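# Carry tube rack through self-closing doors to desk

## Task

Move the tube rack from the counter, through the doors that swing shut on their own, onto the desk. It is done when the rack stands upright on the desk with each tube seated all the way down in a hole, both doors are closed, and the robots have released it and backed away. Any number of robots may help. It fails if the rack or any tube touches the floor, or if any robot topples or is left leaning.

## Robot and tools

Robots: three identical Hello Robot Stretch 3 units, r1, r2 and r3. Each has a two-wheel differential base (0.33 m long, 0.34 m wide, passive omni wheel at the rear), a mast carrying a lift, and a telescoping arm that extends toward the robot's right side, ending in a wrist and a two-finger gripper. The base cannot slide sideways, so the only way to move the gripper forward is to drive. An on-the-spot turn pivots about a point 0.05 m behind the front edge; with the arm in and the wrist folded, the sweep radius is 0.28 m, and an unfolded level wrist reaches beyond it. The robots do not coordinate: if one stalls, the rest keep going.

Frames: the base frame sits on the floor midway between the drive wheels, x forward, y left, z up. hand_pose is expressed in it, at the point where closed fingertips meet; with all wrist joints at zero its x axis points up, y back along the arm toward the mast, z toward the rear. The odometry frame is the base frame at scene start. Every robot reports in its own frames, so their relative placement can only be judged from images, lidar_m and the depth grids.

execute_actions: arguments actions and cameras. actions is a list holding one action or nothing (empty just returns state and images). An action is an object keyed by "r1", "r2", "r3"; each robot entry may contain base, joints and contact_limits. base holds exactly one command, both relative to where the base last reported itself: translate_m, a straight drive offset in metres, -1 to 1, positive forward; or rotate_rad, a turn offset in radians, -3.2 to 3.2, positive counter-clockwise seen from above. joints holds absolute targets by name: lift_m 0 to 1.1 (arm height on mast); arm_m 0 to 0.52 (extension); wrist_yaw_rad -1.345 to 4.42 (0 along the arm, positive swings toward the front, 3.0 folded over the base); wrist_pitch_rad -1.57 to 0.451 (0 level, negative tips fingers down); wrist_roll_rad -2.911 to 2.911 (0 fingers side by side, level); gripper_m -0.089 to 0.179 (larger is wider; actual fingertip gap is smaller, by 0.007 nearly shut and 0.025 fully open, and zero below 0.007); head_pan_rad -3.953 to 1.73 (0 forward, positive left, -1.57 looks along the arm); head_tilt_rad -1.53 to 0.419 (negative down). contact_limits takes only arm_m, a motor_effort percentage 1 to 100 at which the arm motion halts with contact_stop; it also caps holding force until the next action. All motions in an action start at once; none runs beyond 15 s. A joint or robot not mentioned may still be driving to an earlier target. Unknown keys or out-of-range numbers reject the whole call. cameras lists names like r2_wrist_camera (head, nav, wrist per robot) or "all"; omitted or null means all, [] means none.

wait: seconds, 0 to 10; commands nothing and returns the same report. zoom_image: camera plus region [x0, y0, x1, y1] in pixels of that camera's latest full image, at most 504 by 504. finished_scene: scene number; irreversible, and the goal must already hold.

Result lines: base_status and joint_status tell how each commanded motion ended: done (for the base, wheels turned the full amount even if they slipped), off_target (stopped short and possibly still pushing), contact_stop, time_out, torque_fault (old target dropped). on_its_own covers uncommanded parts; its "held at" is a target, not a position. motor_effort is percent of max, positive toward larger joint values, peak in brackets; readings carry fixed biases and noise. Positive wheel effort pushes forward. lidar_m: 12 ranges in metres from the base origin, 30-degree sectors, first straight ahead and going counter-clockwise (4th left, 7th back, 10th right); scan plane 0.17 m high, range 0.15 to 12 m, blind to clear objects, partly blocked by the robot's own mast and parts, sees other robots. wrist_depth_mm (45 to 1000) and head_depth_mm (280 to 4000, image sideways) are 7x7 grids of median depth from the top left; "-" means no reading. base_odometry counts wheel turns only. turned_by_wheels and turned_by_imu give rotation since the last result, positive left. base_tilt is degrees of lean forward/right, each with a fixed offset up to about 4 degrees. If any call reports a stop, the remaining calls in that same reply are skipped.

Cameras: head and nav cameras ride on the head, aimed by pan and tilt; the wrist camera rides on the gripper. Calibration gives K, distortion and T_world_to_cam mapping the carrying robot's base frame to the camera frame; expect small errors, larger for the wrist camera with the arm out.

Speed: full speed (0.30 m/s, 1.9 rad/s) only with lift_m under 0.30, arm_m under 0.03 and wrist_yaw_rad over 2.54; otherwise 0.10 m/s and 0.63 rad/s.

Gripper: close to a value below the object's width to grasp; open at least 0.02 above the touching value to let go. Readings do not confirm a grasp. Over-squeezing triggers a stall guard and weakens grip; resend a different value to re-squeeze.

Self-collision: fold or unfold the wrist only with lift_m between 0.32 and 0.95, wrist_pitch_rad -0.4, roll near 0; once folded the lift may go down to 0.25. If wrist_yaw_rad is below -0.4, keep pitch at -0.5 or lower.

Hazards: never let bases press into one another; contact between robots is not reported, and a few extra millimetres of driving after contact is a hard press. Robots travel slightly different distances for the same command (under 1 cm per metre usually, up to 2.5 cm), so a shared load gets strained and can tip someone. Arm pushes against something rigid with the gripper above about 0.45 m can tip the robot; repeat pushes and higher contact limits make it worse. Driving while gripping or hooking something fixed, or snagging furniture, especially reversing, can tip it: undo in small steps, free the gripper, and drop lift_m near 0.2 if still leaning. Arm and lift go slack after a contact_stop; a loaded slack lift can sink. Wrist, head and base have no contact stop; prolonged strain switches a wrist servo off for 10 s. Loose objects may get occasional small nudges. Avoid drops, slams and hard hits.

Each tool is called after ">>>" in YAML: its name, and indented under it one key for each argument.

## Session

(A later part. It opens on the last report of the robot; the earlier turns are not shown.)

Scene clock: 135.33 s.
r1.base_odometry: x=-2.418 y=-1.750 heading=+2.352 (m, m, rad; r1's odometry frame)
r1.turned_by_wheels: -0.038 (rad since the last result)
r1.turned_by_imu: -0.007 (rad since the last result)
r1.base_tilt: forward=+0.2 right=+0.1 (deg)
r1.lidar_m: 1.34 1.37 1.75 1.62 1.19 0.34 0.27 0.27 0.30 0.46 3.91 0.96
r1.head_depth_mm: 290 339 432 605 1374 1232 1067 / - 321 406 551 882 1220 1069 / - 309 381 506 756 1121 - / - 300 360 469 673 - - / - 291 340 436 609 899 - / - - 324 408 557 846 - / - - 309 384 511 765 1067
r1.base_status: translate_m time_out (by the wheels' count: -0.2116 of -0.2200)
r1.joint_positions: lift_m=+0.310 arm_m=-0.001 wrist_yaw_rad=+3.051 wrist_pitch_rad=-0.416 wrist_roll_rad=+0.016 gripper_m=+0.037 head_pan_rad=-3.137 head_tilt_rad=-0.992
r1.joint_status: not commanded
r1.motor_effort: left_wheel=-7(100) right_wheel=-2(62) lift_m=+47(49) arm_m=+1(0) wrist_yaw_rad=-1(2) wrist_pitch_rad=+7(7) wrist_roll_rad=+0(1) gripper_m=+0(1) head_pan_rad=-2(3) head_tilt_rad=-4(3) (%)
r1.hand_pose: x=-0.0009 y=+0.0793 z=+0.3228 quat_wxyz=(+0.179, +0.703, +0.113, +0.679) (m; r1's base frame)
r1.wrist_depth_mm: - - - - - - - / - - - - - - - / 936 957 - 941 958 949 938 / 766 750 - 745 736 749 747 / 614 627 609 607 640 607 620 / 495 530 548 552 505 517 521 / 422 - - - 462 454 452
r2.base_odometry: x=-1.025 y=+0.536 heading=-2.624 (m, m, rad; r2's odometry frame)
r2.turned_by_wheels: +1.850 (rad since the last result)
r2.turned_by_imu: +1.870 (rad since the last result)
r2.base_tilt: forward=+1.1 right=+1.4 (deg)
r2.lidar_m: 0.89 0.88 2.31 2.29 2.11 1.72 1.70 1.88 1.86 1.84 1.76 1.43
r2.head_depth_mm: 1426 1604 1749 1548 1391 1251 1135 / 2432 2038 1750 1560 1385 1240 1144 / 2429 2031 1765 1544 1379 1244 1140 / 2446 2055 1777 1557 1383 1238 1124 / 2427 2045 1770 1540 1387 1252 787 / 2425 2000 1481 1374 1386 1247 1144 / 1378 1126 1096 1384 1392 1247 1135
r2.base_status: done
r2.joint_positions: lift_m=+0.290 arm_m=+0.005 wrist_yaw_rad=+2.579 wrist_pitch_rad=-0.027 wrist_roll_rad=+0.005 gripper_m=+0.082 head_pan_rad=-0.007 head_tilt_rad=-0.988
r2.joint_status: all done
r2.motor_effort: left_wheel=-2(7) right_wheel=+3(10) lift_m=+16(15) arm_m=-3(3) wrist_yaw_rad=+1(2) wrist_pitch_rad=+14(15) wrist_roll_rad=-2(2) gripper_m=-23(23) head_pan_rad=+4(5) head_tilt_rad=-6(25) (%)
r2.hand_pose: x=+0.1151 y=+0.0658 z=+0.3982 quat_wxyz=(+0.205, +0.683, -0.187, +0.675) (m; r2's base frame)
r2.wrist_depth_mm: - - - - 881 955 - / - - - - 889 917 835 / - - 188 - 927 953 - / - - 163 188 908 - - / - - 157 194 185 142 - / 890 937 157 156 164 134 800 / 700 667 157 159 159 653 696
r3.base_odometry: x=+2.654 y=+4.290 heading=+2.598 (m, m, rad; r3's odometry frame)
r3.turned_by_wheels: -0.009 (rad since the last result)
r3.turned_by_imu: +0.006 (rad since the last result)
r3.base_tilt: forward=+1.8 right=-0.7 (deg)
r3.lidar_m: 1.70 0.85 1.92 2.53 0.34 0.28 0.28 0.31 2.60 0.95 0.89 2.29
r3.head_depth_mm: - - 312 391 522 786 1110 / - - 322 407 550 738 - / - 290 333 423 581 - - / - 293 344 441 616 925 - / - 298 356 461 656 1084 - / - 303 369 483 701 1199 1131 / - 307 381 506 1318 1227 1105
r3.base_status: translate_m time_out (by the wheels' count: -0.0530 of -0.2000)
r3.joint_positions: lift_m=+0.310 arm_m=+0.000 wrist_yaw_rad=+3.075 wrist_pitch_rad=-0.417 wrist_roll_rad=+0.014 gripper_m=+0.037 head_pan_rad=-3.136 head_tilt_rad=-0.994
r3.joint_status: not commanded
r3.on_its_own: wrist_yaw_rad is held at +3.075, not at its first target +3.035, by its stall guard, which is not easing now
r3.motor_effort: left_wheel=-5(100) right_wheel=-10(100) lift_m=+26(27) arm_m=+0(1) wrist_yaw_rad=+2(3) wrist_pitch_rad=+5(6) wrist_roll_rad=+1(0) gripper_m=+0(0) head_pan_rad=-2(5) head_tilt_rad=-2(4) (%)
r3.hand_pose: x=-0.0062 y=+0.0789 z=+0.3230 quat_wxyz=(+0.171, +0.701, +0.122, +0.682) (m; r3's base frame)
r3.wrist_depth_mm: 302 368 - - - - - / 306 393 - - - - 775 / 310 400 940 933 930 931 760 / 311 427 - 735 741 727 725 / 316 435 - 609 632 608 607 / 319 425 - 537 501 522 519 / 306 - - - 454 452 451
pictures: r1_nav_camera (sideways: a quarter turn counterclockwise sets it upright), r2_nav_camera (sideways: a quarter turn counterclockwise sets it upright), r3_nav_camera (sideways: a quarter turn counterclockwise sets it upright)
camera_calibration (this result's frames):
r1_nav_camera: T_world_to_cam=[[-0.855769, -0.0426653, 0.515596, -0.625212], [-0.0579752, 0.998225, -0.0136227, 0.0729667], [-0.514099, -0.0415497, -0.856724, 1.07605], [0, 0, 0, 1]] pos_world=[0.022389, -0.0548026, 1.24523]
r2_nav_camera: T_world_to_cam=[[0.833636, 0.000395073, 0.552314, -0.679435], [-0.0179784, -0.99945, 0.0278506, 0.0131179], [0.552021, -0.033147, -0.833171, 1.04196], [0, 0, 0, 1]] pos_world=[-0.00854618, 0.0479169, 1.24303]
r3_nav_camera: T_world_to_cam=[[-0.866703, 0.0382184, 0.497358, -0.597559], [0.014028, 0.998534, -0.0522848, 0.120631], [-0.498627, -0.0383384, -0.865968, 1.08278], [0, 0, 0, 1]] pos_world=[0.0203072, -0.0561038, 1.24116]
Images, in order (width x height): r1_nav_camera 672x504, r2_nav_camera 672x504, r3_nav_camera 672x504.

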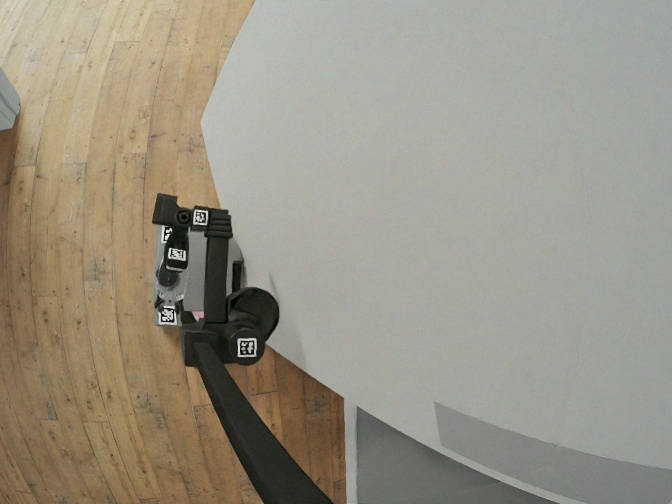

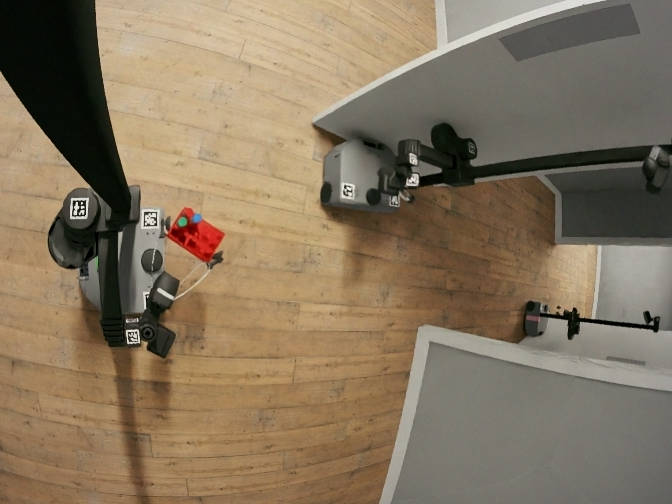

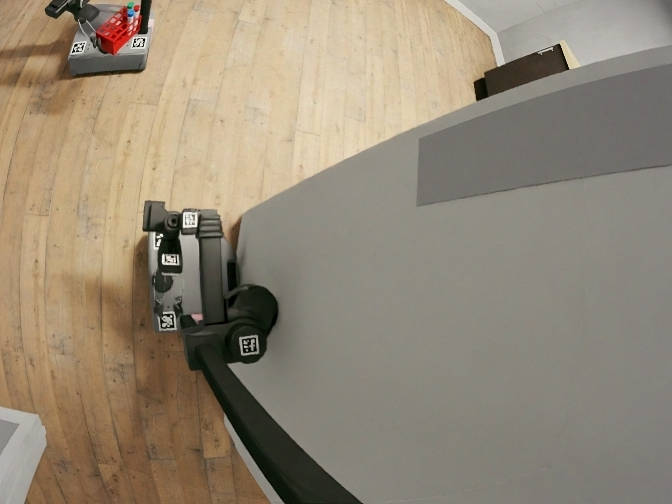

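>>> execute_actions:
  actions:
    - {"r2":{"base":{"rotate_rad":-0.07}}}
  cameras: []

>>> execute_actions:
  actions:
    - {"r2":{"base":{"translate_m":0.6}}}
  cameras: ["r2_nav_camera","r3_nav_camera"]

Scene clock: 160.37 s.
r1.base_odometry: x=-2.418 y=-1.750 heading=+2.352 (m, m, rad; r1's odometry frame)
r1.turned_by_wheels: +0.000 (rad since the last result)
r1.turned_by_imu: +0.001 (rad since the last result)
r1.base_tilt: forward=+0.2 right=+0.2 (deg)
r1.lidar_m: 1.34 1.37 1.75 1.62 1.18 0.34 0.27 0.27 0.29 0.46 3.93 0.97
r1.head_depth_mm: 290 339 432 604 1369 1228 1068 / - 321 406 552 879 1220 1079 / - 309 382 508 753 1128 - / - 300 360 469 673 - - / - 292 341 436 609 894 - / - - 323 409 558 849 - / - - 309 384 511 765 1065
r1.base_status: not commanded
r1.joint_positions: lift_m=+0.310 arm_m=-0.001 wrist_yaw_rad=+3.051 wrist_pitch_rad=-0.416 wrist_roll_rad=+0.016 gripper_m=+0.037 head_pan_rad=-3.137 head_tilt_rad=-0.992
r1.joint_status: not commanded
r1.motor_effort: left_wheel=-6(7) right_wheel=-2(2) lift_m=+47(47) arm_m=+1(0) wrist_yaw_rad=-1(2) wrist_pitch_rad=+7(6) wrist_roll_rad=-1(1) gripper_m=+0(1) head_pan_rad=-2(1) head_tilt_rad=-4(3) (%)
r1.hand_pose: x=-0.0009 y=+0.0793 z=+0.3228 quat_wxyz=(+0.179, +0.703, +0.113, +0.679) (m; r1's base frame)
r1.wrist_depth_mm: - - - - - - - / - - - - - - - / 915 962 - 950 927 945 956 / 764 749 - 744 746 726 746 / 609 624 621 613 633 603 600 / 492 525 548 549 501 512 517 / 418 - - - 458 447 456
r2.base_odometry: x=-1.025 y=+0.536 heading=-2.694 (m, m, rad; r2's odometry frame)
r2.turned_by_wheels: -0.070 (rad since the last result)
r2.turned_by_imu: -0.071 (rad since the last result)
r2.base_tilt: forward=+1.1 right=+1.3 (deg)
r2.lidar_m: 1.43 0.88 0.89 2.29 2.23 1.73 1.70 1.82 1.87 1.84 1.87 1.44
r2.head_depth_mm: 1374 1601 1769 1554 1393 1249 1139 / 2326 1705 1760 1555 1377 1249 1138 / 2443 2034 1763 1540 1385 1251 1139 / 2438 2052 1757 1547 1380 1250 1125 / 2452 2033 1769 1554 1374 1252 788 / 2424 2039 1760 1423 1390 1251 1137 / 2403 1798 1262 1327 1389 1246 1134
r2.base_status: done
r2.joint_positions: lift_m=+0.290 arm_m=+0.005 wrist_yaw_rad=+2.579 wrist_pitch_rad=-0.027 wrist_roll_rad=+0.005 gripper_m=+0.082 head_pan_rad=-0.007 head_tilt_rad=-0.988
r2.joint_status: not commanded
r2.motor_effort: left_wheel=+4(5) right_wheel=-1(2) lift_m=+16(16) arm_m=-3(3) wrist_yaw_rad=+1(1) wrist_pitch_rad=+14(14) wrist_roll_rad=-3(2) gripper_m=-23(23) head_pan_rad=+4(4) head_tilt_rad=-5(6) (%)
r2.hand_pose: x=+0.1151 y=+0.0658 z=+0.3982 quat_wxyz=(+0.205, +0.683, -0.187, +0.675) (m; r2's base frame)
r2.wrist_depth_mm: - - - - 897 - - / - - - - 943 934 - / - - 190 - 961 698 - / - - 164 189 962 - - / - - 157 193 185 142 - / 876 967 157 156 164 135 900 / 697 686 158 158 159 650 700
r3.base_odometry: x=+2.654 y=+4.290 heading=+2.598 (m, m, rad; r3's odometry frame)
r3.turned_by_wheels: +0.000 (rad since the last result)
r3.turned_by_imu: +0.001 (rad since the last result)
r3.base_tilt: forward=+1.7 right=-0.8 (deg)
r3.lidar_m: 1.71 0.85 1.93 2.52 0.34 0.28 0.28 0.31 2.60 0.94 0.89 2.29
r3.head_depth_mm: - - 312 390 521 786 1112 / - - 322 405 549 739 - / - 290 333 424 580 - - / - 294 344 442 615 924 - / - 298 356 462 653 1077 - / - 303 369 483 700 1204 1136 / - 307 380 506 1317 1218 1109
r3.base_status: not commanded
r3.joint_positions: lift_m=+0.310 arm_m=+0.000 wrist_yaw_rad=+3.075 wrist_pitch_rad=-0.417 wrist_roll_rad=+0.014 gripper_m=+0.037 head_pan_rad=-3.136 head_tilt_rad=-0.994
r3.joint_status: not commanded
r3.on_its_own: wrist_yaw_rad is held at +3.075, not at its first target +3.035, by its stall guard, which is not easing now
r3.motor_effort: left_wheel=-6(5) right_wheel=-9(9) lift_m=+26(26) arm_m=+0(0) wrist_yaw_rad=+0(0) wrist_pitch_rad=+5(6) wrist_roll_rad=+0(0) gripper_m=+0(0) head_pan_rad=-1(2) head_tilt_rad=-2(2) (%)
r3.hand_pose: x=-0.0062 y=+0.0789 z=+0.3230 quat_wxyz=(+0.171, +0.701, +0.122, +0.682) (m; r3's base frame)
r3.wrist_depth_mm: 304 369 - - - - - / 307 391 - - - - 782 / 308 401 915 922 933 931 765 / 311 428 - 739 734 731 742 / 314 432 - 611 634 604 604 / 318 426 - 534 501 513 517 / 307 - - - 453 454 451
pictures: none
No camera images: the call's "cameras" was empty. Leave "cameras" out to get every camera's image.

Scene clock: 164.00 s.
r1.base_odometry: x=-2.418 y=-1.750 heading=+2.352 (m, m, rad; r1's odometry frame)
r1.turned_by_wheels: +0.000 (rad since the last result)
r1.turned_by_imu: +0.001 (rad since the last result)
r1.base_tilt: forward=+0.2 right=+0.2 (deg)
r1.lidar_m: 1.34 1.37 1.75 1.62 1.19 0.34 0.27 0.27 0.29 0.46 3.94 0.96
r1.head_depth_mm: 290 339 432 605 1376 1233 1076 / - 321 406 552 882 1220 1079 / - 309 382 507 755 1124 - / - 300 360 470 675 - - / - 292 341 437 609 895 - / - - 324 409 556 848 - / - - 309 384 510 762 1070
r1.base_status: not commanded
r1.joint_positions: lift_m=+0.310 arm_m=-0.001 wrist_yaw_rad=+3.051 wrist_pitch_rad=-0.416 wrist_roll_rad=+0.016 gripper_m=+0.037 head_pan_rad=-3.137 head_tilt_rad=-0.992
r1.joint_status: not commanded
r1.motor_effort: left_wheel=-7(7) right_wheel=-2(3) lift_m=+47(47) arm_m=+0(0) wrist_yaw_rad=-1(1) wrist_pitch_rad=+7(7) wrist_roll_rad=-1(1) gripper_m=-1(1) head_pan_rad=-2(1) head_tilt_rad=-3(4) (%)
r1.hand_pose: x=-0.0009 y=+0.0793 z=+0.3228 quat_wxyz=(+0.179, +0.703, +0.113, +0.679) (m; r1's base frame)
r1.wrist_depth_mm: - - - - - - - / - - - - - - - / 908 973 - 951 950 960 914 / 759 748 - 743 749 735 730 / 623 622 621 621 628 609 611 / 497 532 532 541 508 530 527 / 425 - - - 457 450 453
r2.base_odometry: x=-1.566 y=+0.276 heading=-2.694 (m, m, rad; r2's odometry frame)
r2.turned_by_wheels: +0.000 (rad since the last result)
r2.turned_by_imu: +0.003 (rad since the last result)
r2.base_tilt: forward=+1.1 right=+1.3 (deg)
r2.lidar_m: 2.42 0.39 0.37 0.63 2.40 2.34 2.30 2.46 1.93 1.90 1.08 0.86
r2.head_depth_mm: 2305 2003 1147 1377 1382 1251 1137 / 2310 2046 1775 1501 1388 1244 1132 / 2386 2042 1759 1538 1378 1257 1141 / 2407 2026 1756 1536 1384 1247 1122 / 2428 2039 1751 1550 1382 1245 777 / 2435 2030 1759 1547 1384 1227 1137 / 2409 2022 1767 1540 1375 1075 1022
r2.base_status: done
r2.joint_positions: lift_m=+0.290 arm_m=+0.005 wrist_yaw_rad=+2.579 wrist_pitch_rad=-0.027 wrist_roll_rad=+0.005 gripper_m=+0.082 head_pan_rad=-0.007 head_tilt_rad=-0.989
r2.joint_status: not commanded
r2.motor_effort: left_wheel=+4(10) right_wheel=-1(4) lift_m=+16(16) arm_m=-3(3) wrist_yaw_rad=+0(1) wrist_pitch_rad=+14(14) wrist_roll_rad=-3(3) gripper_m=-24(23) head_pan_rad=+5(4) head_tilt_rad=-6(6) (%)
r2.hand_pose: x=+0.1151 y=+0.0658 z=+0.3982 quat_wxyz=(+0.205, +0.683, -0.187, +0.675) (m; r2's base frame)
r2.wrist_depth_mm: - 597 625 676 776 918 - / - 599 396 526 813 987 - / - 643 189 581 843 - - / - - 162 189 565 - - / - - 157 194 184 142 - / 884 934 157 155 165 134 943 / 691 680 157 158 158 642 696
r3.base_odometry: x=+2.654 y=+4.290 heading=+2.598 (m, m, rad; r3's odometry frame)
r3.turned_by_wheels: +0.000 (rad since the last result)
r3.turned_by_imu: +0.001 (rad since the last result)
r3.base_tilt: forward=+1.6 right=-0.8 (deg)
r3.lidar_m: 1.71 0.84 1.93 2.53 0.34 0.28 0.28 0.31 2.60 2.56 0.36 0.38
r3.head_depth_mm: - - 312 390 522 786 1109 / - - 322 406 549 738 - / - 290 332 423 581 - - / - 293 344 441 616 921 - / - 298 356 462 658 1077 - / - 302 369 483 700 1199 1135 / - 307 380 508 1320 1217 1106
r3.base_status: not commanded
r3.joint_positions: lift_m=+0.310 arm_m=+0.000 wrist_yaw_rad=+3.075 wrist_pitch_rad=-0.417 wrist_roll_rad=+0.014 gripper_m=+0.037 head_pan_rad=-3.136 head_tilt_rad=-0.994
r3.joint_status: not commanded
r3.on_its_own: wrist_yaw_rad is held at +3.075, not at its first target +3.035, by its stall guard, which is not easing now
r3.motor_effort: left_wheel=-5(5) right_wheel=-9(9) lift_m=+26(26) arm_m=+1(1) wrist_yaw_rad=+0(0) wrist_pitch_rad=+5(5) wrist_roll_rad=+0(0) gripper_m=+0(0) head_pan_rad=-3(3) head_tilt_rad=-2(2) (%)
r3.hand_pose: x=-0.0062 y=+0.0789 z=+0.3230 quat_wxyz=(+0.171, +0.701, +0.122, +0.682) (m; r3's base frame)
r3.wrist_depth_mm: 302 370 - - - - - / 306 391 - - - - 782 / 309 403 929 927 939 919 755 / 311 430 - 735 739 735 733 / 314 436 - 610 617 606 605 / 317 427 - 534 507 517 519 / 307 - - - 453 456 453
pictures: r2_nav_camera (sideways: a quarter turn counterclockwise sets it upright), r3_nav_camera (sideways: a quarter turn counterclockwise sets it upright)
camera_calibration (this result's frames):
r2_nav_camera: T_world_to_cam=[[0.833897, 0.000504465, 0.551921, -0.678925], [-0.017832, -0.999453, 0.0278559, 0.0131101], [0.551633, -0.0330708, -0.833431, 1.0423], [0, 0, 0, 1]] pos_world=[-0.00858034, 0.0479152, 1.24303]
r3_nav_camera: T_world_to_cam=[[-0.866703, 0.0382184, 0.497358, -0.597559], [0.014028, 0.998534, -0.0522848, 0.120631], [-0.498627, -0.0383384, -0.865968, 1.08278], [0, 0, 0, 1]] pos_world=[0.0203072, -0.0561038, 1.24116]
Images, in order (width x height): r2_nav_camera 672x504, r3_nav_camera 672x504.

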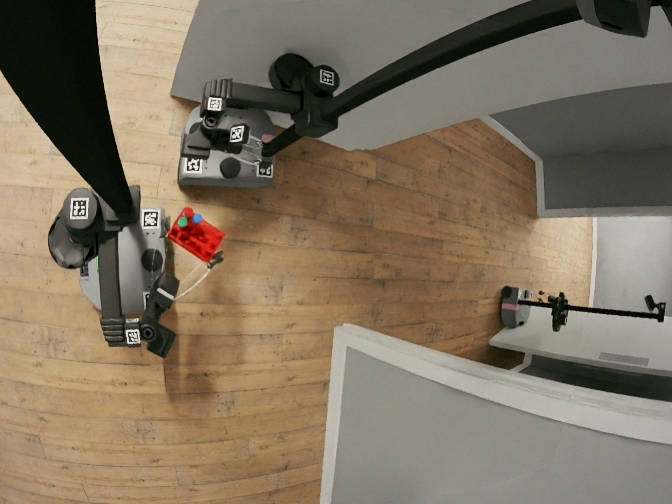

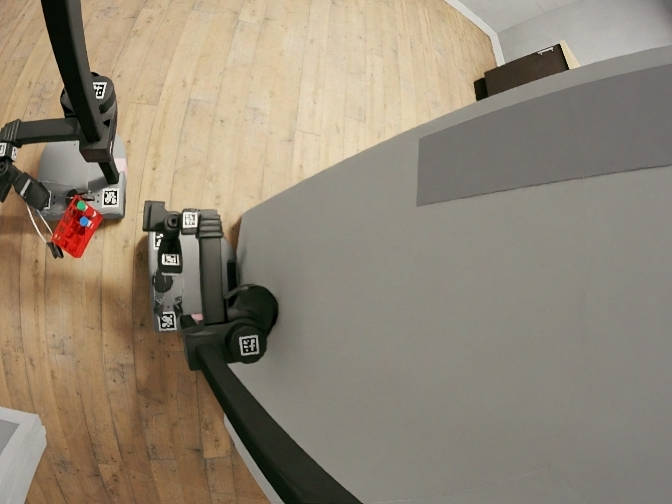

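>>> execute_actions:
  actions:
    - {"r2":{"base":{"translate_m":0.75}}}
  cameras: ["r2_nav_camera"]

Scene clock: 173.80 s.
r1.base_odometry: x=-2.418 y=-1.750 heading=+2.352 (m, m, rad; r1's odometry frame)
r1.turned_by_wheels: +0.000 (rad since the last result)
r1.turned_by_imu: +0.002 (rad since the last result)
r1.base_tilt: forward=+0.2 right=+0.1 (deg)
r1.lidar_m: 1.35 1.36 1.75 1.62 1.19 0.34 0.27 0.27 0.29 0.46 3.94 0.96
r1.head_depth_mm: 290 339 432 605 1368 1230 1068 / - 322 406 551 878 1221 1076 / - 309 382 507 757 1124 - / - 300 360 469 674 - - / - 292 341 436 609 898 - / - - 323 409 558 846 - / - - 309 384 511 768 1067
r1.base_status: not commanded
r1.joint_positions: lift_m=+0.310 arm_m=-0.001 wrist_yaw_rad=+3.051 wrist_pitch_rad=-0.416 wrist_roll_rad=+0.016 gripper_m=+0.037 head_pan_rad=-3.137 head_tilt_rad=-0.992
r1.joint_status: not commanded
r1.motor_effort: left_wheel=-6(7) right_wheel=-3(2) lift_m=+47(47) arm_m=+0(0) wrist_yaw_rad=-1(1) wrist_pitch_rad=+7(7) wrist_roll_rad=+0(0) gripper_m=-1(0) head_pan_rad=-2(1) head_tilt_rad=-4(4) (%)
r1.hand_pose: x=-0.0009 y=+0.0793 z=+0.3228 quat_wxyz=(+0.179, +0.703, +0.113, +0.679) (m; r1's base frame)
r1.wrist_depth_mm: - - - - - - - / - - - - - - - / 950 975 - 910 947 940 921 / 753 756 - 749 740 733 710 / 618 610 619 618 635 618 604 / 510 516 542 543 516 520 516 / 424 - - - 449 455 449
r2.base_odometry: x=-2.242 y=-0.049 heading=-2.693 (m, m, rad; r2's odometry frame)
r2.turned_by_wheels: +0.000 (rad since the last result)
r2.turned_by_imu: +0.004 (rad since the last result)
r2.base_tilt: forward=+1.1 right=+1.4 (deg)
r2.lidar_m: 1.68 1.49 0.54 0.50 0.49 0.51 3.03 2.56 2.00 0.34 0.34 1.49
r2.head_depth_mm: 1901 1922 1769 1557 1380 1255 1128 / 1978 1922 1760 1550 1382 1246 1139 / 2437 2034 1766 1558 1384 1250 1132 / 2396 2058 1758 1544 1395 1245 1124 / 2408 2023 1751 1552 1377 1253 778 / 2374 2067 1755 1541 1385 1251 1140 / 2344 2031 1754 1533 1377 1248 1131
r2.base_status: done
r2.joint_positions: lift_m=+0.290 arm_m=+0.005 wrist_yaw_rad=+2.579 wrist_pitch_rad=-0.027 wrist_roll_rad=+0.005 gripper_m=+0.082 head_pan_rad=-0.007 head_tilt_rad=-0.989
r2.joint_status: not commanded
r2.motor_effort: left_wheel=+3(10) right_wheel=-1(4) lift_m=+16(16) arm_m=-4(4) wrist_yaw_rad=+1(1) wrist_pitch_rad=+14(15) wrist_roll_rad=-3(3) gripper_m=-23(24) head_pan_rad=+4(4) head_tilt_rad=-5(5) (%)
r2.hand_pose: x=+0.1150 y=+0.0658 z=+0.3982 quat_wxyz=(+0.205, +0.683, -0.187, +0.675) (m; r2's base frame)
r2.wrist_depth_mm: 428 456 541 - - - - / 440 470 553 - - - - / 449 488 187 - - - - / 464 505 163 189 - - - / 475 509 157 194 185 142 - / 488 510 158 156 164 134 963 / 501 549 158 158 159 655 688
r3.base_odometry: x=+2.654 y=+4.290 heading=+2.598 (m, m, rad; r3's odometry frame)
r3.turned_by_wheels: +0.000 (rad since the last result)
r3.turned_by_imu: +0.002 (rad since the last result)
r3.base_tilt: forward=+1.7 right=-0.7 (deg)
r3.lidar_m: 1.71 0.84 0.44 2.53 0.34 0.28 0.28 0.31 2.60 2.56 2.74 2.29
r3.head_depth_mm: - - 312 390 523 788 1111 / - - 322 407 551 743 - / - 290 332 422 582 - - / - 293 343 441 616 926 - / - 299 356 461 657 1076 - / - 303 369 483 702 1203 1134 / - 307 380 509 1315 1224 1107
r3.base_status: not commanded
r3.joint_positions: lift_m=+0.310 arm_m=+0.000 wrist_yaw_rad=+3.075 wrist_pitch_rad=-0.417 wrist_roll_rad=+0.014 gripper_m=+0.037 head_pan_rad=-3.136 head_tilt_rad=-0.994
r3.joint_status: not commanded
r3.on_its_own: wrist_yaw_rad is held at +3.075, not at its first target +3.035, by its stall guard, which is not easing now
r3.motor_effort: left_wheel=-6(6) right_wheel=-9(8) lift_m=+26(26) arm_m=+0(0) wrist_yaw_rad=+1(0) wrist_pitch_rad=+5(5) wrist_roll_rad=+0(0) gripper_m=+0(0) head_pan_rad=-3(3) head_tilt_rad=-3(2) (%)
r3.hand_pose: x=-0.0062 y=+0.0789 z=+0.3230 quat_wxyz=(+0.171, +0.701, +0.122, +0.682) (m; r3's base frame)
r3.wrist_depth_mm: 302 367 - - - - - / 305 391 - - - - 780 / 311 401 930 929 588 578 706 / 312 431 - 733 506 464 460 / 315 436 - 606 476 434 451 / 317 428 - 534 493 472 504 / 306 - - - 451 454 453
pictures: r2_nav_camera (sideways: a quarter turn counterclockwise sets it upright)
camera_calibration (this result's frames):
r2_nav_camera: T_world_to_cam=[[0.833967, 0.000504137, 0.551814, -0.678787], [-0.0178283, -0.999453, 0.0278574, 0.0131082], [0.551527, -0.03307, -0.833502, 1.04239], [0, 0, 0, 1]] pos_world=[-0.00858783, 0.0479152, 1.24303]
Images, in order (width x height): r2_nav_camera 672x504.

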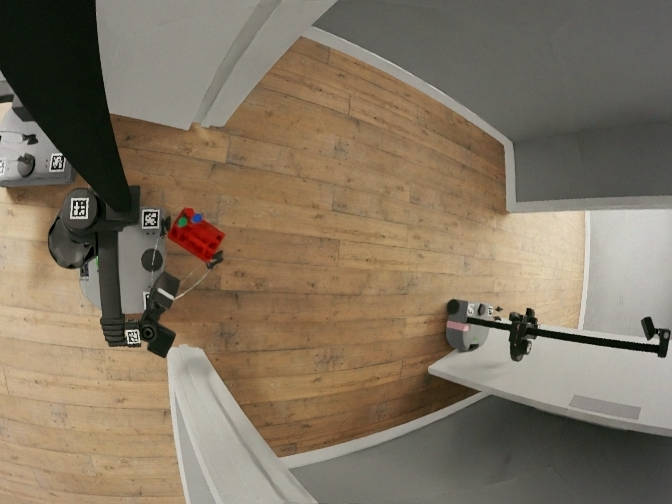

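>>> execute_actions:
  actions:
    - {"r2":{"base":{"translate_m":1.0}}}
  cameras: ["r2_nav_camera"]

>>> execute_actions:
  actions:
    - {"r2":{"base":{"translate_m":0.3}},"r3":{"base":{"translate_m":0.3}}}
  cameras: ["r2_nav_camera","r3_nav_camera"]

Scene clock: 182.53 s.
r1.base_odometry: x=-2.418 y=-1.750 heading=+2.352 (m, m, rad; r1's odometry frame)
r1.turned_by_wheels: +0.000 (rad since the last result)
r1.turned_by_imu: +0.002 (rad since the last result)
r1.base_tilt: forward=+0.2 right=+0.1 (deg)
r1.lidar_m: 1.34 1.36 0.84 0.84 1.19 0.34 0.27 0.27 0.29 0.46 3.91 0.96
r1.head_depth_mm: 290 339 432 605 1370 1228 1070 / - 321 407 551 880 1223 1078 / - 309 381 508 754 1127 - / - 300 360 469 675 - - / - 292 341 437 609 897 - / - - 323 409 555 848 - / - - 309 383 512 764 1067
r1.base_status: not commanded
r1.joint_positions: lift_m=+0.310 arm_m=-0.001 wrist_yaw_rad=+3.051 wrist_pitch_rad=-0.416 wrist_roll_rad=+0.016 gripper_m=+0.037 head_pan_rad=-3.137 head_tilt_rad=-0.992
r1.joint_status: not commanded
r1.motor_effort: left_wheel=-7(7) right_wheel=-3(2) lift_m=+47(47) arm_m=+0(0) wrist_yaw_rad=+0(2) wrist_pitch_rad=+6(7) wrist_roll_rad=-1(0) gripper_m=-1(1) head_pan_rad=-1(1) head_tilt_rad=-3(3) (%)
r1.hand_pose: x=-0.0009 y=+0.0793 z=+0.3228 quat_wxyz=(+0.179, +0.703, +0.113, +0.679) (m; r1's base frame)
r1.wrist_depth_mm: - - - - - - - / - - - - 889 - - / 979 965 - 920 923 962 932 / 786 759 - 762 750 754 741 / 621 638 607 616 637 623 603 / 498 537 547 546 504 522 518 / 423 - - - 456 451 453
r2.base_odometry: x=-3.143 y=-0.482 heading=-2.693 (m, m, rad; r2's odometry frame)
r2.turned_by_wheels: +0.000 (rad since the last result)
r2.turned_by_imu: +0.005 (rad since the last result)
r2.base_tilt: forward=+1.0 right=+1.3 (deg)
r2.lidar_m: 1.49 1.35 1.06 1.05 1.03 0.90 1.48 0.90 1.06 1.04 0.85 0.75
r2.head_depth_mm: 2410 2052 1665 1334 1338 1250 1141 / 2442 2050 1753 1525 1362 1255 1142 / 2427 2044 1766 1551 1381 1252 1141 / 2401 2052 1761 1550 1377 1245 1124 / 2413 2025 1765 1542 1381 1234 780 / 2250 1783 1743 1550 1383 1249 1134 / 1439 1714 1769 1543 1384 1248 1141
r2.base_status: done
r2.joint_positions: lift_m=+0.290 arm_m=+0.005 wrist_yaw_rad=+2.579 wrist_pitch_rad=-0.027 wrist_roll_rad=+0.005 gripper_m=+0.082 head_pan_rad=-0.007 head_tilt_rad=-0.989
r2.joint_status: not commanded
r2.motor_effort: left_wheel=+2(10) right_wheel=+0(3) lift_m=+16(15) arm_m=-3(3) wrist_yaw_rad=+1(1) wrist_pitch_rad=+15(15) wrist_roll_rad=-3(2) gripper_m=-23(23) head_pan_rad=+4(4) head_tilt_rad=-5(6) (%)
r2.hand_pose: x=+0.1150 y=+0.0658 z=+0.3982 quat_wxyz=(+0.205, +0.683, -0.187, +0.675) (m; r2's base frame)
r2.wrist_depth_mm: 826 914 - - - - - / 866 949 - - - - - / 892 978 186 - - - - / 915 994 162 189 - - - / 909 995 157 194 185 142 - / 879 945 157 156 164 135 934 / 696 691 158 158 158 647 708
r3.base_odometry: x=+2.654 y=+4.290 heading=+2.598 (m, m, rad; r3's odometry frame)
r3.turned_by_wheels: +0.000 (rad since the last result)
r3.turned_by_imu: +0.001 (rad since the last result)
r3.base_tilt: forward=+1.6 right=-0.7 (deg)
r3.lidar_m: 1.71 0.84 1.93 1.42 0.34 0.28 0.28 0.31 2.59 2.55 2.74 2.29
r3.head_depth_mm: - - 311 390 521 785 1110 / - - 322 407 549 741 - / - 290 332 423 581 - - / - 293 344 441 615 922 - / - 298 356 461 657 1077 - / - 303 369 484 701 1208 1140 / - 307 381 508 1326 1219 1107
r3.base_status: not commanded
r3.joint_positions: lift_m=+0.310 arm_m=+0.000 wrist_yaw_rad=+3.075 wrist_pitch_rad=-0.417 wrist_roll_rad=+0.014 gripper_m=+0.037 head_pan_rad=-3.136 head_tilt_rad=-0.994
r3.joint_status: not commanded
r3.on_its_own: wrist_yaw_rad is held at +3.075, not at its first target +3.035, by its stall guard, which is not easing now
r3.motor_effort: left_wheel=-6(5) right_wheel=-9(9) lift_m=+26(26) arm_m=+0(1) wrist_yaw_rad=+1(1) wrist_pitch_rad=+5(5) wrist_roll_rad=+1(1) gripper_m=+0(0) head_pan_rad=-2(3) head_tilt_rad=-2(2) (%)
r3.hand_pose: x=-0.0062 y=+0.0789 z=+0.3230 quat_wxyz=(+0.171, +0.701, +0.122, +0.682) (m; r3's base frame)
r3.wrist_depth_mm: 304 370 - - - - - / 306 395 - - - - 771 / 308 398 943 929 923 939 756 / 312 427 - 742 739 727 724 / 316 432 - 617 635 613 603 / 318 425 - 544 508 518 513 / 307 - - - 452 455 454
pictures: r2_nav_camera (sideways: a quarter turn counterclockwise sets it upright)
camera_calibration (this result's frames):
r2_nav_camera: T_world_to_cam=[[0.833998, 0.000503772, 0.551768, -0.678726], [-0.017827, -0.999453, 0.027858, 0.0131074], [0.55148, -0.0330698, -0.833532, 1.04243], [0, 0, 0, 1]] pos_world=[-0.0085911, 0.0479152, 1.24304]
Images, in order (width x height): r2_nav_camera 672x504.

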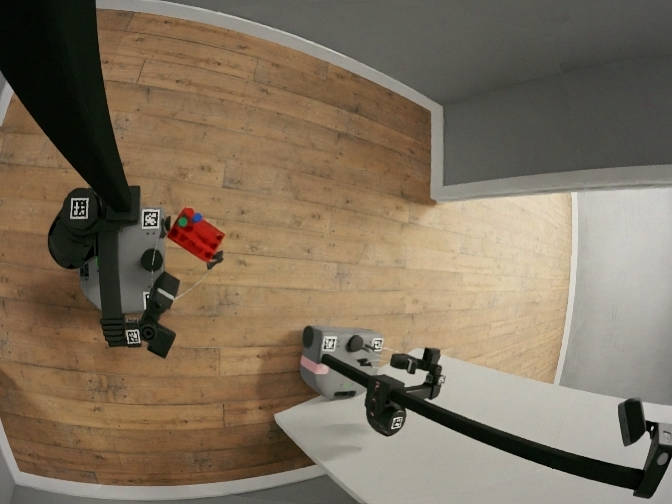

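Scene clock: 186.57 s.
r1.base_odometry: x=-2.418 y=-1.750 heading=+2.352 (m, m, rad; r1's odometry frame)
r1.turned_by_wheels: +0.000 (rad since the last result)
r1.turned_by_imu: +0.001 (rad since the last result)
r1.base_tilt: forward=+0.1 right=+0.2 (deg)
r1.lidar_m: 1.34 1.37 0.59 1.63 1.19 0.34 0.27 0.27 0.30 0.46 3.94 0.96
r1.head_depth_mm: 290 339 432 604 1370 1235 1070 / - 321 406 552 879 1221 1074 / - 309 382 506 754 1121 - / - 300 360 470 673 - - / - 292 341 437 610 897 - / - - 323 408 555 847 - / - - 309 383 511 766 1069
r1.base_status: not commanded
r1.joint_positions: lift_m=+0.310 arm_m=-0.001 wrist_yaw_rad=+3.051 wrist_pitch_rad=-0.416 wrist_roll_rad=+0.016 gripper_m=+0.037 head_pan_rad=-3.137 head_tilt_rad=-0.992
r1.joint_status: not commanded
r1.motor_effort: left_wheel=-7(7) right_wheel=-3(3) lift_m=+47(47) arm_m=+0(0) wrist_yaw_rad=-1(2) wrist_pitch_rad=+7(7) wrist_roll_rad=+0(1) gripper_m=+0(0) head_pan_rad=-2(1) head_tilt_rad=-3(3) (%)
r1.hand_pose: x=-0.0009 y=+0.0793 z=+0.3228 quat_wxyz=(+0.179, +0.703, +0.113, +0.679) (m; r1's base frame)
r1.wrist_depth_mm: - - - - - - 422 / - - - - - - - / 955 982 - 950 631 649 920 / 782 744 - 747 660 697 742 / 640 638 617 619 637 618 619 / 503 530 553 542 503 518 511 / 423 - - - 450 453 450
r2.base_odometry: x=-3.413 y=-0.612 heading=-2.693 (m, m, rad; r2's odometry frame)
r2.turned_by_wheels: +0.000 (rad since the last result)
r2.turned_by_imu: +0.002 (rad since the last result)
r2.base_tilt: forward=+1.1 right=+1.4 (deg)
r2.lidar_m: 1.21 1.20 1.03 1.01 1.09 1.16 1.54 1.19 1.09 0.73 0.52 0.58
r2.head_depth_mm: 2442 2060 1759 1545 1213 1143 1139 / 2452 2065 1767 1551 1386 1248 1135 / 2412 2061 1764 1556 1379 1248 1142 / 2449 2056 1752 1548 1382 1248 1123 / 2400 2026 1757 1554 1384 1249 775 / 2423 1953 1675 1528 1386 1245 1137 / 1146 1350 1632 1544 1379 1250 1137
r2.base_status: done
r2.joint_positions: lift_m=+0.290 arm_m=+0.005 wrist_yaw_rad=+2.579 wrist_pitch_rad=-0.027 wrist_roll_rad=+0.005 gripper_m=+0.082 head_pan_rad=-0.007 head_tilt_rad=-0.989
r2.joint_status: not commanded
r2.motor_effort: left_wheel=+3(8) right_wheel=+0(3) lift_m=+16(16) arm_m=-3(3) wrist_yaw_rad=+1(2) wrist_pitch_rad=+14(15) wrist_roll_rad=-3(2) gripper_m=-23(24) head_pan_rad=+4(4) head_tilt_rad=-5(5) (%)
r2.hand_pose: x=+0.1150 y=+0.0658 z=+0.3982 quat_wxyz=(+0.205, +0.683, -0.187, +0.675) (m; r2's base frame)
r2.wrist_depth_mm: 839 896 - - - - 892 / 840 915 - - - - 924 / 867 942 187 - - - 909 / 853 977 163 189 - - - / 921 983 156 195 185 142 - / 892 954 157 156 165 135 936 / 694 689 158 158 159 645 685
r3.base_odometry: x=+2.397 y=+4.445 heading=+2.597 (m, m, rad; r3's odometry frame)
r3.turned_by_wheels: +0.000 (rad since the last result)
r3.turned_by_imu: +0.002 (rad since the last result)
r3.base_tilt: forward=+1.7 right=-0.8 (deg)
r3.lidar_m: 1.61 0.74 0.64 1.72 0.57 0.32 0.27 0.27 2.62 2.59 2.53 1.97
r3.head_depth_mm: - 309 385 509 757 1180 1129 / - 303 369 485 700 1046 - / - 298 356 461 652 - - / - 294 343 438 608 887 - / - 290 330 418 571 866 - / - - 317 398 539 905 1137 / - - 308 381 508 1216 1105
r3.base_status: done
r3.joint_positions: lift_m=+0.310 arm_m=+0.000 wrist_yaw_rad=+3.075 wrist_pitch_rad=-0.417 wrist_roll_rad=+0.014 gripper_m=+0.037 head_pan_rad=-3.136 head_tilt_rad=-0.994
r3.joint_status: not commanded
r3.on_its_own: wrist_yaw_rad is held at +3.075, not at its first target +3.035, by its stall guard, which is not easing now
r3.motor_effort: left_wheel=-14(15) right_wheel=-4(6) lift_m=+26(26) arm_m=+1(0) wrist_yaw_rad=+1(1) wrist_pitch_rad=+6(5) wrist_roll_rad=+0(0) gripper_m=+0(0) head_pan_rad=-3(2) head_tilt_rad=-2(2) (%)
r3.hand_pose: x=-0.0062 y=+0.0789 z=+0.3230 quat_wxyz=(+0.171, +0.701, +0.122, +0.682) (m; r3's base frame)
r3.wrist_depth_mm: 692 - - - - 592 565 / 645 - - - - 628 614 / 575 919 923 925 928 695 682 / 535 746 - 727 733 710 712 / 497 619 - 617 626 610 603 / 468 533 - 536 504 518 517 / 421 - - - 451 451 453
pictures: r2_nav_camera (sideways: a quarter turn counterclockwise sets it upright), r3_nav_camera (sideways: a quarter turn counterclockwise sets it upright)
camera_calibration (this result's frames):
r2_nav_camera: T_world_to_cam=[[0.834008, 0.000503998, 0.551753, -0.678707], [-0.0178261, -0.999453, 0.0278582, 0.0131071], [0.551465, -0.0330695, -0.833542, 1.04245], [0, 0, 0, 1]] pos_world=[-0.00859219, 0.0479152, 1.24304]
r3_nav_camera: T_world_to_cam=[[-0.866703, 0.0382186, 0.497358, -0.597559], [0.0140283, 0.998534, -0.0522848, 0.120631], [-0.498627, -0.0383383, -0.865968, 1.08278], [0, 0, 0, 1]] pos_world=[0.0203072, -0.0561038, 1.24116]
Images, in order (width x height): r2_nav_camera 672x504, r3_nav_camera 672x504.

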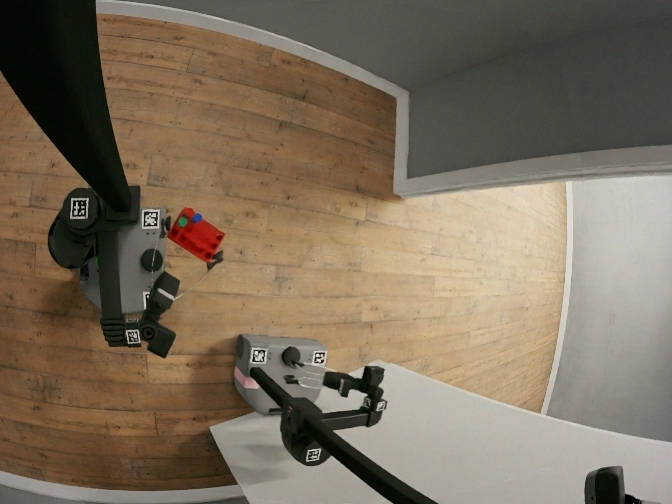

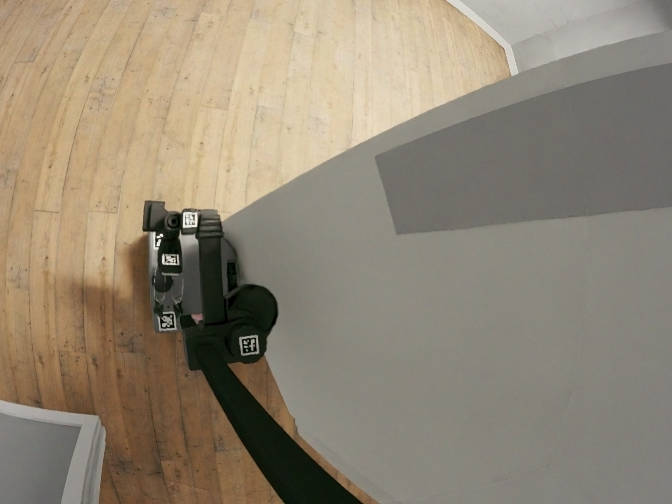

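>>> execute_actions:
  actions:
    - {"r2":{"base":{"translate_m":1.0}},"r3":{"base":{"translate_m":0.45}}}
  cameras: ["r2_nav_camera","r3_nav_camera"]

>>> execute_actions:
  actions:
    - {"r2":{"base":{"translate_m":0.8},"joints":{"head_pan_rad":1.2,"head_tilt_rad":-0.7}},"r3":{"base":{"translate_m":0.4}}}
  cameras: ["r2_nav_camera","r3_nav_camera"]

Scene clock: 202.00 s.
r1.base_odometry: x=-2.418 y=-1.750 heading=+2.352 (m, m, rad; r1's odometry frame)
r1.turned_by_wheels: +0.000 (rad since the last result)
r1.turned_by_imu: +0.003 (rad since the last result)
r1.base_tilt: forward=+0.2 right=+0.1 (deg)
r1.lidar_m: 1.34 1.36 1.75 1.62 1.19 0.34 0.27 0.27 0.29 0.46 3.93 0.61
r1.head_depth_mm: 289 339 431 605 1372 1231 1069 / - 322 406 553 880 1223 1077 / - 309 382 508 755 1126 - / - 300 360 469 675 - - / - 291 341 437 609 893 - / - - 323 409 556 848 - / - - 309 384 511 765 1067
r1.base_status: not commanded
r1.joint_positions: lift_m=+0.310 arm_m=-0.001 wrist_yaw_rad=+3.051 wrist_pitch_rad=-0.416 wrist_roll_rad=+0.016 gripper_m=+0.037 head_pan_rad=-3.137 head_tilt_rad=-0.992
r1.joint_status: not commanded
r1.motor_effort: left_wheel=-7(7) right_wheel=-3(2) lift_m=+47(47) arm_m=+0(1) wrist_yaw_rad=-1(2) wrist_pitch_rad=+6(7) wrist_roll_rad=-1(1) gripper_m=+0(1) head_pan_rad=-2(1) head_tilt_rad=-3(3) (%)
r1.hand_pose: x=-0.0009 y=+0.0793 z=+0.3228 quat_wxyz=(+0.179, +0.703, +0.113, +0.679) (m; r1's base frame)
r1.wrist_depth_mm: - - - - - - - / - - - - - - - / 912 956 - 975 950 948 899 / 757 754 - 763 732 748 744 / 621 632 624 607 645 619 600 / 497 521 538 537 506 525 506 / 430 - - - 455 455 451
r2.base_odometry: x=-4.315 y=-1.046 heading=-2.693 (m, m, rad; r2's odometry frame)
r2.turned_by_wheels: +0.000 (rad since the last result)
r2.turned_by_imu: +0.005 (rad since the last result)
r2.base_tilt: forward=+1.0 right=+1.3 (deg)
r2.lidar_m: 3.36 2.96 0.35 0.90 0.97 1.46 2.10 0.60 0.62 0.56 0.64 3.41
r2.head_depth_mm: 2442 2067 1763 1545 1387 1253 1140 / 2464 2042 1751 1550 1379 1256 1140 / 2446 2040 1760 1551 1383 1253 1143 / 2453 2024 1759 1547 1380 1248 1121 / 2418 2048 1760 1545 1390 1253 778 / 2423 2043 1752 1554 1385 1244 1145 / 2412 2039 1765 1541 1374 1235 1095
r2.base_status: done
r2.joint_positions: lift_m=+0.290 arm_m=+0.005 wrist_yaw_rad=+2.579 wrist_pitch_rad=-0.027 wrist_roll_rad=+0.005 gripper_m=+0.082 head_pan_rad=-0.007 head_tilt_rad=-0.989
r2.joint_status: not commanded
r2.motor_effort: left_wheel=+1(9) right_wheel=+0(5) lift_m=+16(16) arm_m=-3(2) wrist_yaw_rad=+1(1) wrist_pitch_rad=+14(15) wrist_roll_rad=-2(3) gripper_m=-23(23) head_pan_rad=+5(4) head_tilt_rad=-4(5) (%)
r2.hand_pose: x=+0.1150 y=+0.0658 z=+0.3982 quat_wxyz=(+0.205, +0.683, -0.187, +0.675) (m; r2's base frame)
r2.wrist_depth_mm: 749 808 614 382 - - - / 755 831 644 392 - - - / 784 865 187 398 - - - / 812 891 163 188 - - - / 832 867 157 193 185 142 - / 814 867 158 155 164 134 950 / 683 681 158 158 158 660 680
r3.base_odometry: x=+2.012 y=+4.678 heading=+2.597 (m, m, rad; r3's odometry frame)
r3.turned_by_wheels: +0.000 (rad since the last result)
r3.turned_by_imu: +0.004 (rad since the last result)
r3.base_tilt: forward=+1.7 right=-0.8 (deg)
r3.lidar_m: 1.48 0.68 0.53 0.45 0.42 0.72 2.67 2.86 2.67 2.63 1.94 1.53
r3.head_depth_mm: 2479 2026 1751 1532 1349 1209 1124 / 2403 2040 1745 1526 1351 1249 - / 2383 2053 1751 1523 1355 - - / 2396 2053 1753 1527 1348 1237 - / 2416 2053 1758 1525 1352 1226 - / 2485 2065 1756 1536 1355 1219 1135 / 2512 2057 1773 1529 1355 1218 1111
r3.base_status: done
r3.joint_positions: lift_m=+0.310 arm_m=+0.000 wrist_yaw_rad=+3.075 wrist_pitch_rad=-0.417 wrist_roll_rad=+0.014 gripper_m=+0.037 head_pan_rad=-3.136 head_tilt_rad=-0.994
r3.joint_status: not commanded
r3.on_its_own: wrist_yaw_rad is held at +3.075, not at its first target +3.035, by its stall guard, which is not easing now
r3.motor_effort: left_wheel=+0(11) right_wheel=+1(5) lift_m=+26(26) arm_m=+1(0) wrist_yaw_rad=+1(0) wrist_pitch_rad=+5(5) wrist_roll_rad=+1(0) gripper_m=+0(0) head_pan_rad=-3(2) head_tilt_rad=-3(3) (%)
r3.hand_pose: x=-0.0062 y=+0.0789 z=+0.3230 quat_wxyz=(+0.171, +0.701, +0.122, +0.682) (m; r3's base frame)
r3.wrist_depth_mm: 444 422 534 527 524 522 517 / 491 468 580 577 578 572 568 / 555 521 637 647 628 639 635 / 622 590 - 684 671 685 683 / 610 616 - 604 633 603 612 / 526 535 - 538 501 520 516 / 472 - - - 454 447 455
pictures: r2_nav_camera (sideways: a quarter turn counterclockwise sets it upright), r3_nav_camera (sideways: a quarter turn counterclockwise sets it upright)
camera_calibration (this result's frames):
r2_nav_camera: T_world_to_cam=[[0.834021, 0.000504017, 0.551733, -0.678681], [-0.0178253, -0.999453, 0.0278584, 0.0131068], [0.551445, -0.0330693, -0.833555, 1.04246], [0, 0, 0, 1]] pos_world=[-0.00859358, 0.0479152, 1.24304]
r3_nav_camera: T_world_to_cam=[[-0.866699, 0.0382269, 0.497365, -0.597568], [0.0140374, 0.998534, -0.0522849, 0.120631], [-0.498634, -0.0383336, -0.865964, 1.08278], [0, 0, 0, 1]] pos_world=[0.0203062, -0.056104, 1.24116]
Images, in order (width x height): r2_nav_camera 672x504, r3_nav_camera 672x504.

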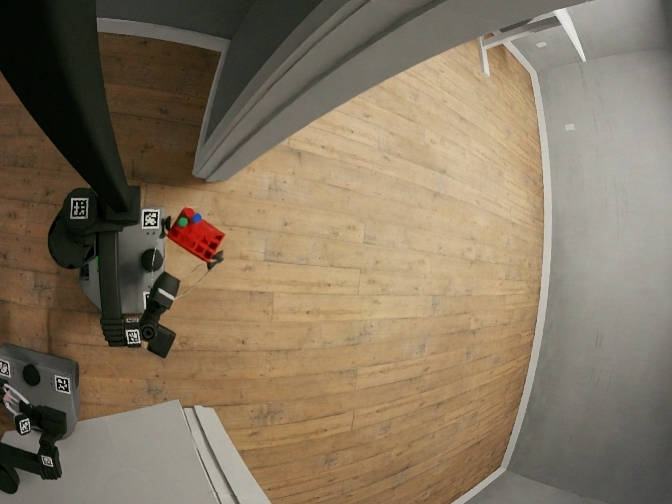

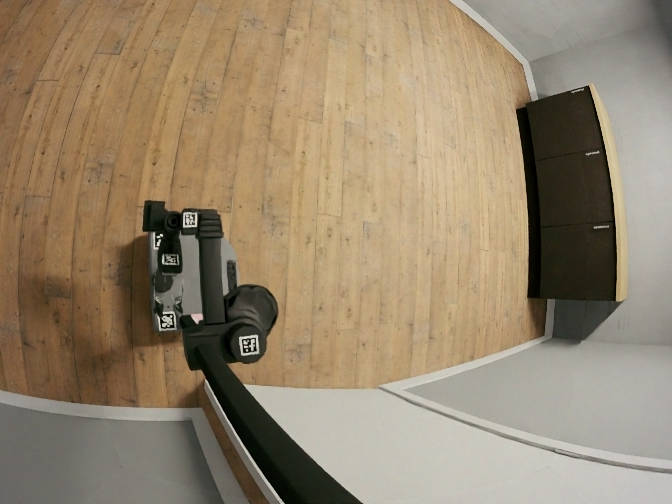

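Scene clock: 207.27 s.
r1.base_odometry: x=-2.418 y=-1.750 heading=+2.352 (m, m, rad; r1's odometry frame)
r1.turned_by_wheels: +0.000 (rad since the last result)
r1.turned_by_imu: +0.001 (rad since the last result)
r1.base_tilt: forward=+0.2 right=+0.2 (deg)
r1.lidar_m: 1.35 1.36 1.75 1.62 1.19 0.34 0.27 0.27 0.29 0.46 1.33 0.96
r1.head_depth_mm: 290 338 432 606 1372 1231 1068 / - 321 406 550 881 1223 1072 / - 309 382 507 755 1131 - / - 300 360 469 675 - - / - 292 341 437 609 897 - / - - 323 408 557 848 - / - - 309 384 511 766 1072
r1.base_status: not commanded
r1.joint_positions: lift_m=+0.310 arm_m=-0.001 wrist_yaw_rad=+3.051 wrist_pitch_rad=-0.416 wrist_roll_rad=+0.016 gripper_m=+0.037 head_pan_rad=-3.137 head_tilt_rad=-0.992
r1.joint_status: not commanded
r1.motor_effort: left_wheel=-7(7) right_wheel=-2(2) lift_m=+47(47) arm_m=+0(0) wrist_yaw_rad=-1(1) wrist_pitch_rad=+7(7) wrist_roll_rad=-1(1) gripper_m=+0(0) head_pan_rad=-2(1) head_tilt_rad=-3(4) (%)
r1.hand_pose: x=-0.0009 y=+0.0793 z=+0.3228 quat_wxyz=(+0.179, +0.703, +0.113, +0.679) (m; r1's base frame)
r1.wrist_depth_mm: - - - - - - - / - - - - - - - / 937 966 - 979 920 939 925 / 756 773 - 728 737 730 729 / 623 614 607 633 632 600 622 / 501 522 542 545 513 522 516 / 422 - - - 447 463 454
r2.base_odometry: x=-5.035 y=-1.393 heading=-2.693 (m, m, rad; r2's odometry frame)
r2.turned_by_wheels: +0.000 (rad since the last result)
r2.turned_by_imu: +0.004 (rad since the last result)
r2.base_tilt: forward=+1.1 right=+1.3 (deg)
r2.lidar_m: 2.59 2.79 2.38 1.51 0.70 0.59 1.35 0.88 0.88 2.30 2.48 2.62
r2.head_depth_mm: 2470 2722 2536 2006 1666 1428 1234 / 2395 2726 2620 2024 1663 1421 1230 / 1954 2636 2604 2016 1663 1425 1228 / 1944 2559 2575 2029 1675 1414 1230 / 1931 2515 2575 2031 1663 1414 1235 / 1822 2362 2501 2030 1670 1410 1233 / 1945 2370 2519 2019 1675 1408 1236
r2.base_status: done
r2.joint_positions: lift_m=+0.290 arm_m=+0.005 wrist_yaw_rad=+2.579 wrist_pitch_rad=-0.027 wrist_roll_rad=+0.005 gripper_m=+0.082 head_pan_rad=+1.193 head_tilt_rad=-0.705
r2.joint_status: all done
r2.motor_effort: left_wheel=+1(9) right_wheel=+0(6) lift_m=+16(16) arm_m=-4(4) wrist_yaw_rad=+2(1) wrist_pitch_rad=+14(14) wrist_roll_rad=-2(3) gripper_m=-23(24) head_pan_rad=+4(60) head_tilt_rad=+3(23) (%)
r2.hand_pose: x=+0.1150 y=+0.0658 z=+0.3982 quat_wxyz=(+0.205, +0.683, -0.187, +0.675) (m; r2's base frame)
r2.wrist_depth_mm: - - - - - - - / - - - - - - - / - - 187 - - - - / - - 162 188 - - - / - - 157 193 185 142 - / 891 970 158 156 165 135 919 / 694 672 159 159 158 659 684
r3.base_odometry: x=+1.670 y=+4.886 heading=+2.597 (m, m, rad; r3's odometry frame)
r3.turned_by_wheels: +0.000 (rad since the last result)
r3.turned_by_imu: +0.003 (rad since the last result)
r3.base_tilt: forward=+1.6 right=-0.8 (deg)
r3.lidar_m: 1.10 0.62 0.49 0.48 0.52 0.77 3.07 3.30 2.71 2.67 1.42 1.11
r3.head_depth_mm: 2434 2035 1734 1518 1345 1209 1128 / 2486 2045 1745 1522 1349 1251 - / 2470 2070 1752 1522 1355 - - / 2485 2072 1757 1521 1351 1231 - / 2502 2055 1747 1533 1362 1228 - / 2495 2065 1767 1533 1361 1218 1130 / 2511 2070 1757 1536 1362 1216 1102
r3.base_status: done
r3.joint_positions: lift_m=+0.310 arm_m=+0.000 wrist_yaw_rad=+3.075 wrist_pitch_rad=-0.417 wrist_roll_rad=+0.014 gripper_m=+0.037 head_pan_rad=-3.136 head_tilt_rad=-0.994
r3.joint_status: not commanded
r3.on_its_own: wrist_yaw_rad is held at +3.075, not at its first target +3.035, by its stall guard, which is not easing now
r3.motor_effort: left_wheel=-1(5) right_wheel=+2(7) lift_m=+26(26) arm_m=+0(1) wrist_yaw_rad=+1(1) wrist_pitch_rad=+5(5) wrist_roll_rad=+0(0) gripper_m=+0(0) head_pan_rad=-2(1) head_tilt_rad=-3(3) (%)
r3.hand_pose: x=-0.0062 y=+0.0789 z=+0.3230 quat_wxyz=(+0.171, +0.701, +0.122, +0.682) (m; r3's base frame)
r3.wrist_depth_mm: 501 497 491 493 488 485 485 / 551 542 546 540 535 529 530 / 596 596 601 600 591 585 575 / 672 657 - 648 636 642 636 / 616 615 - 603 629 606 606 / 527 534 - 536 506 520 518 / 467 - - - 451 452 450
pictures: r2_nav_camera (sideways: a quarter turn counterclockwise sets it upright), r3_nav_camera (sideways: a quarter turn counterclockwise sets it upright)
camera_calibration (this result's frames):
r2_nav_camera: T_world_to_cam=[[0.23262, 0.602398, 0.763547, -0.951016], [0.922188, -0.386022, 0.0235998, 0.0129074], [0.308962, 0.698644, -0.645321, 0.799157], [0, 0, 0, 1]] pos_world=[-0.037587, 0.0195468, 1.24155]
r3_nav_camera: T_world_to_cam=[[-0.866699, 0.0382271, 0.497365, -0.597567], [0.0140376, 0.998534, -0.0522849, 0.120631], [-0.498634, -0.0383334, -0.865964, 1.08278], [0, 0, 0, 1]] pos_world=[0.0203062, -0.056104, 1.24116]
Images, in order (width x height): r2_nav_camera 672x504, r3_nav_camera 672x504.

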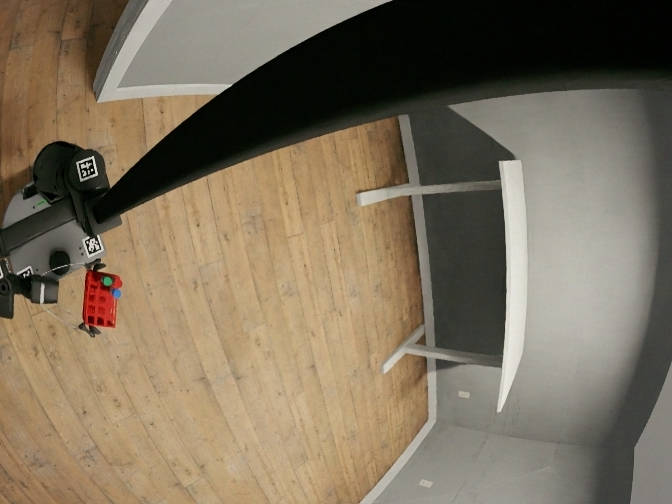

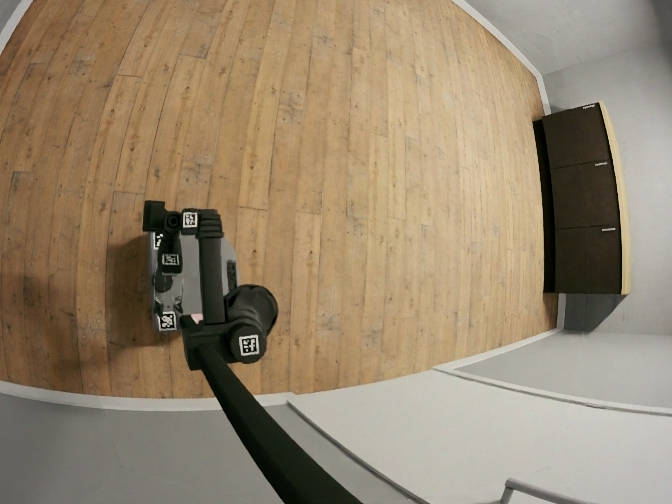

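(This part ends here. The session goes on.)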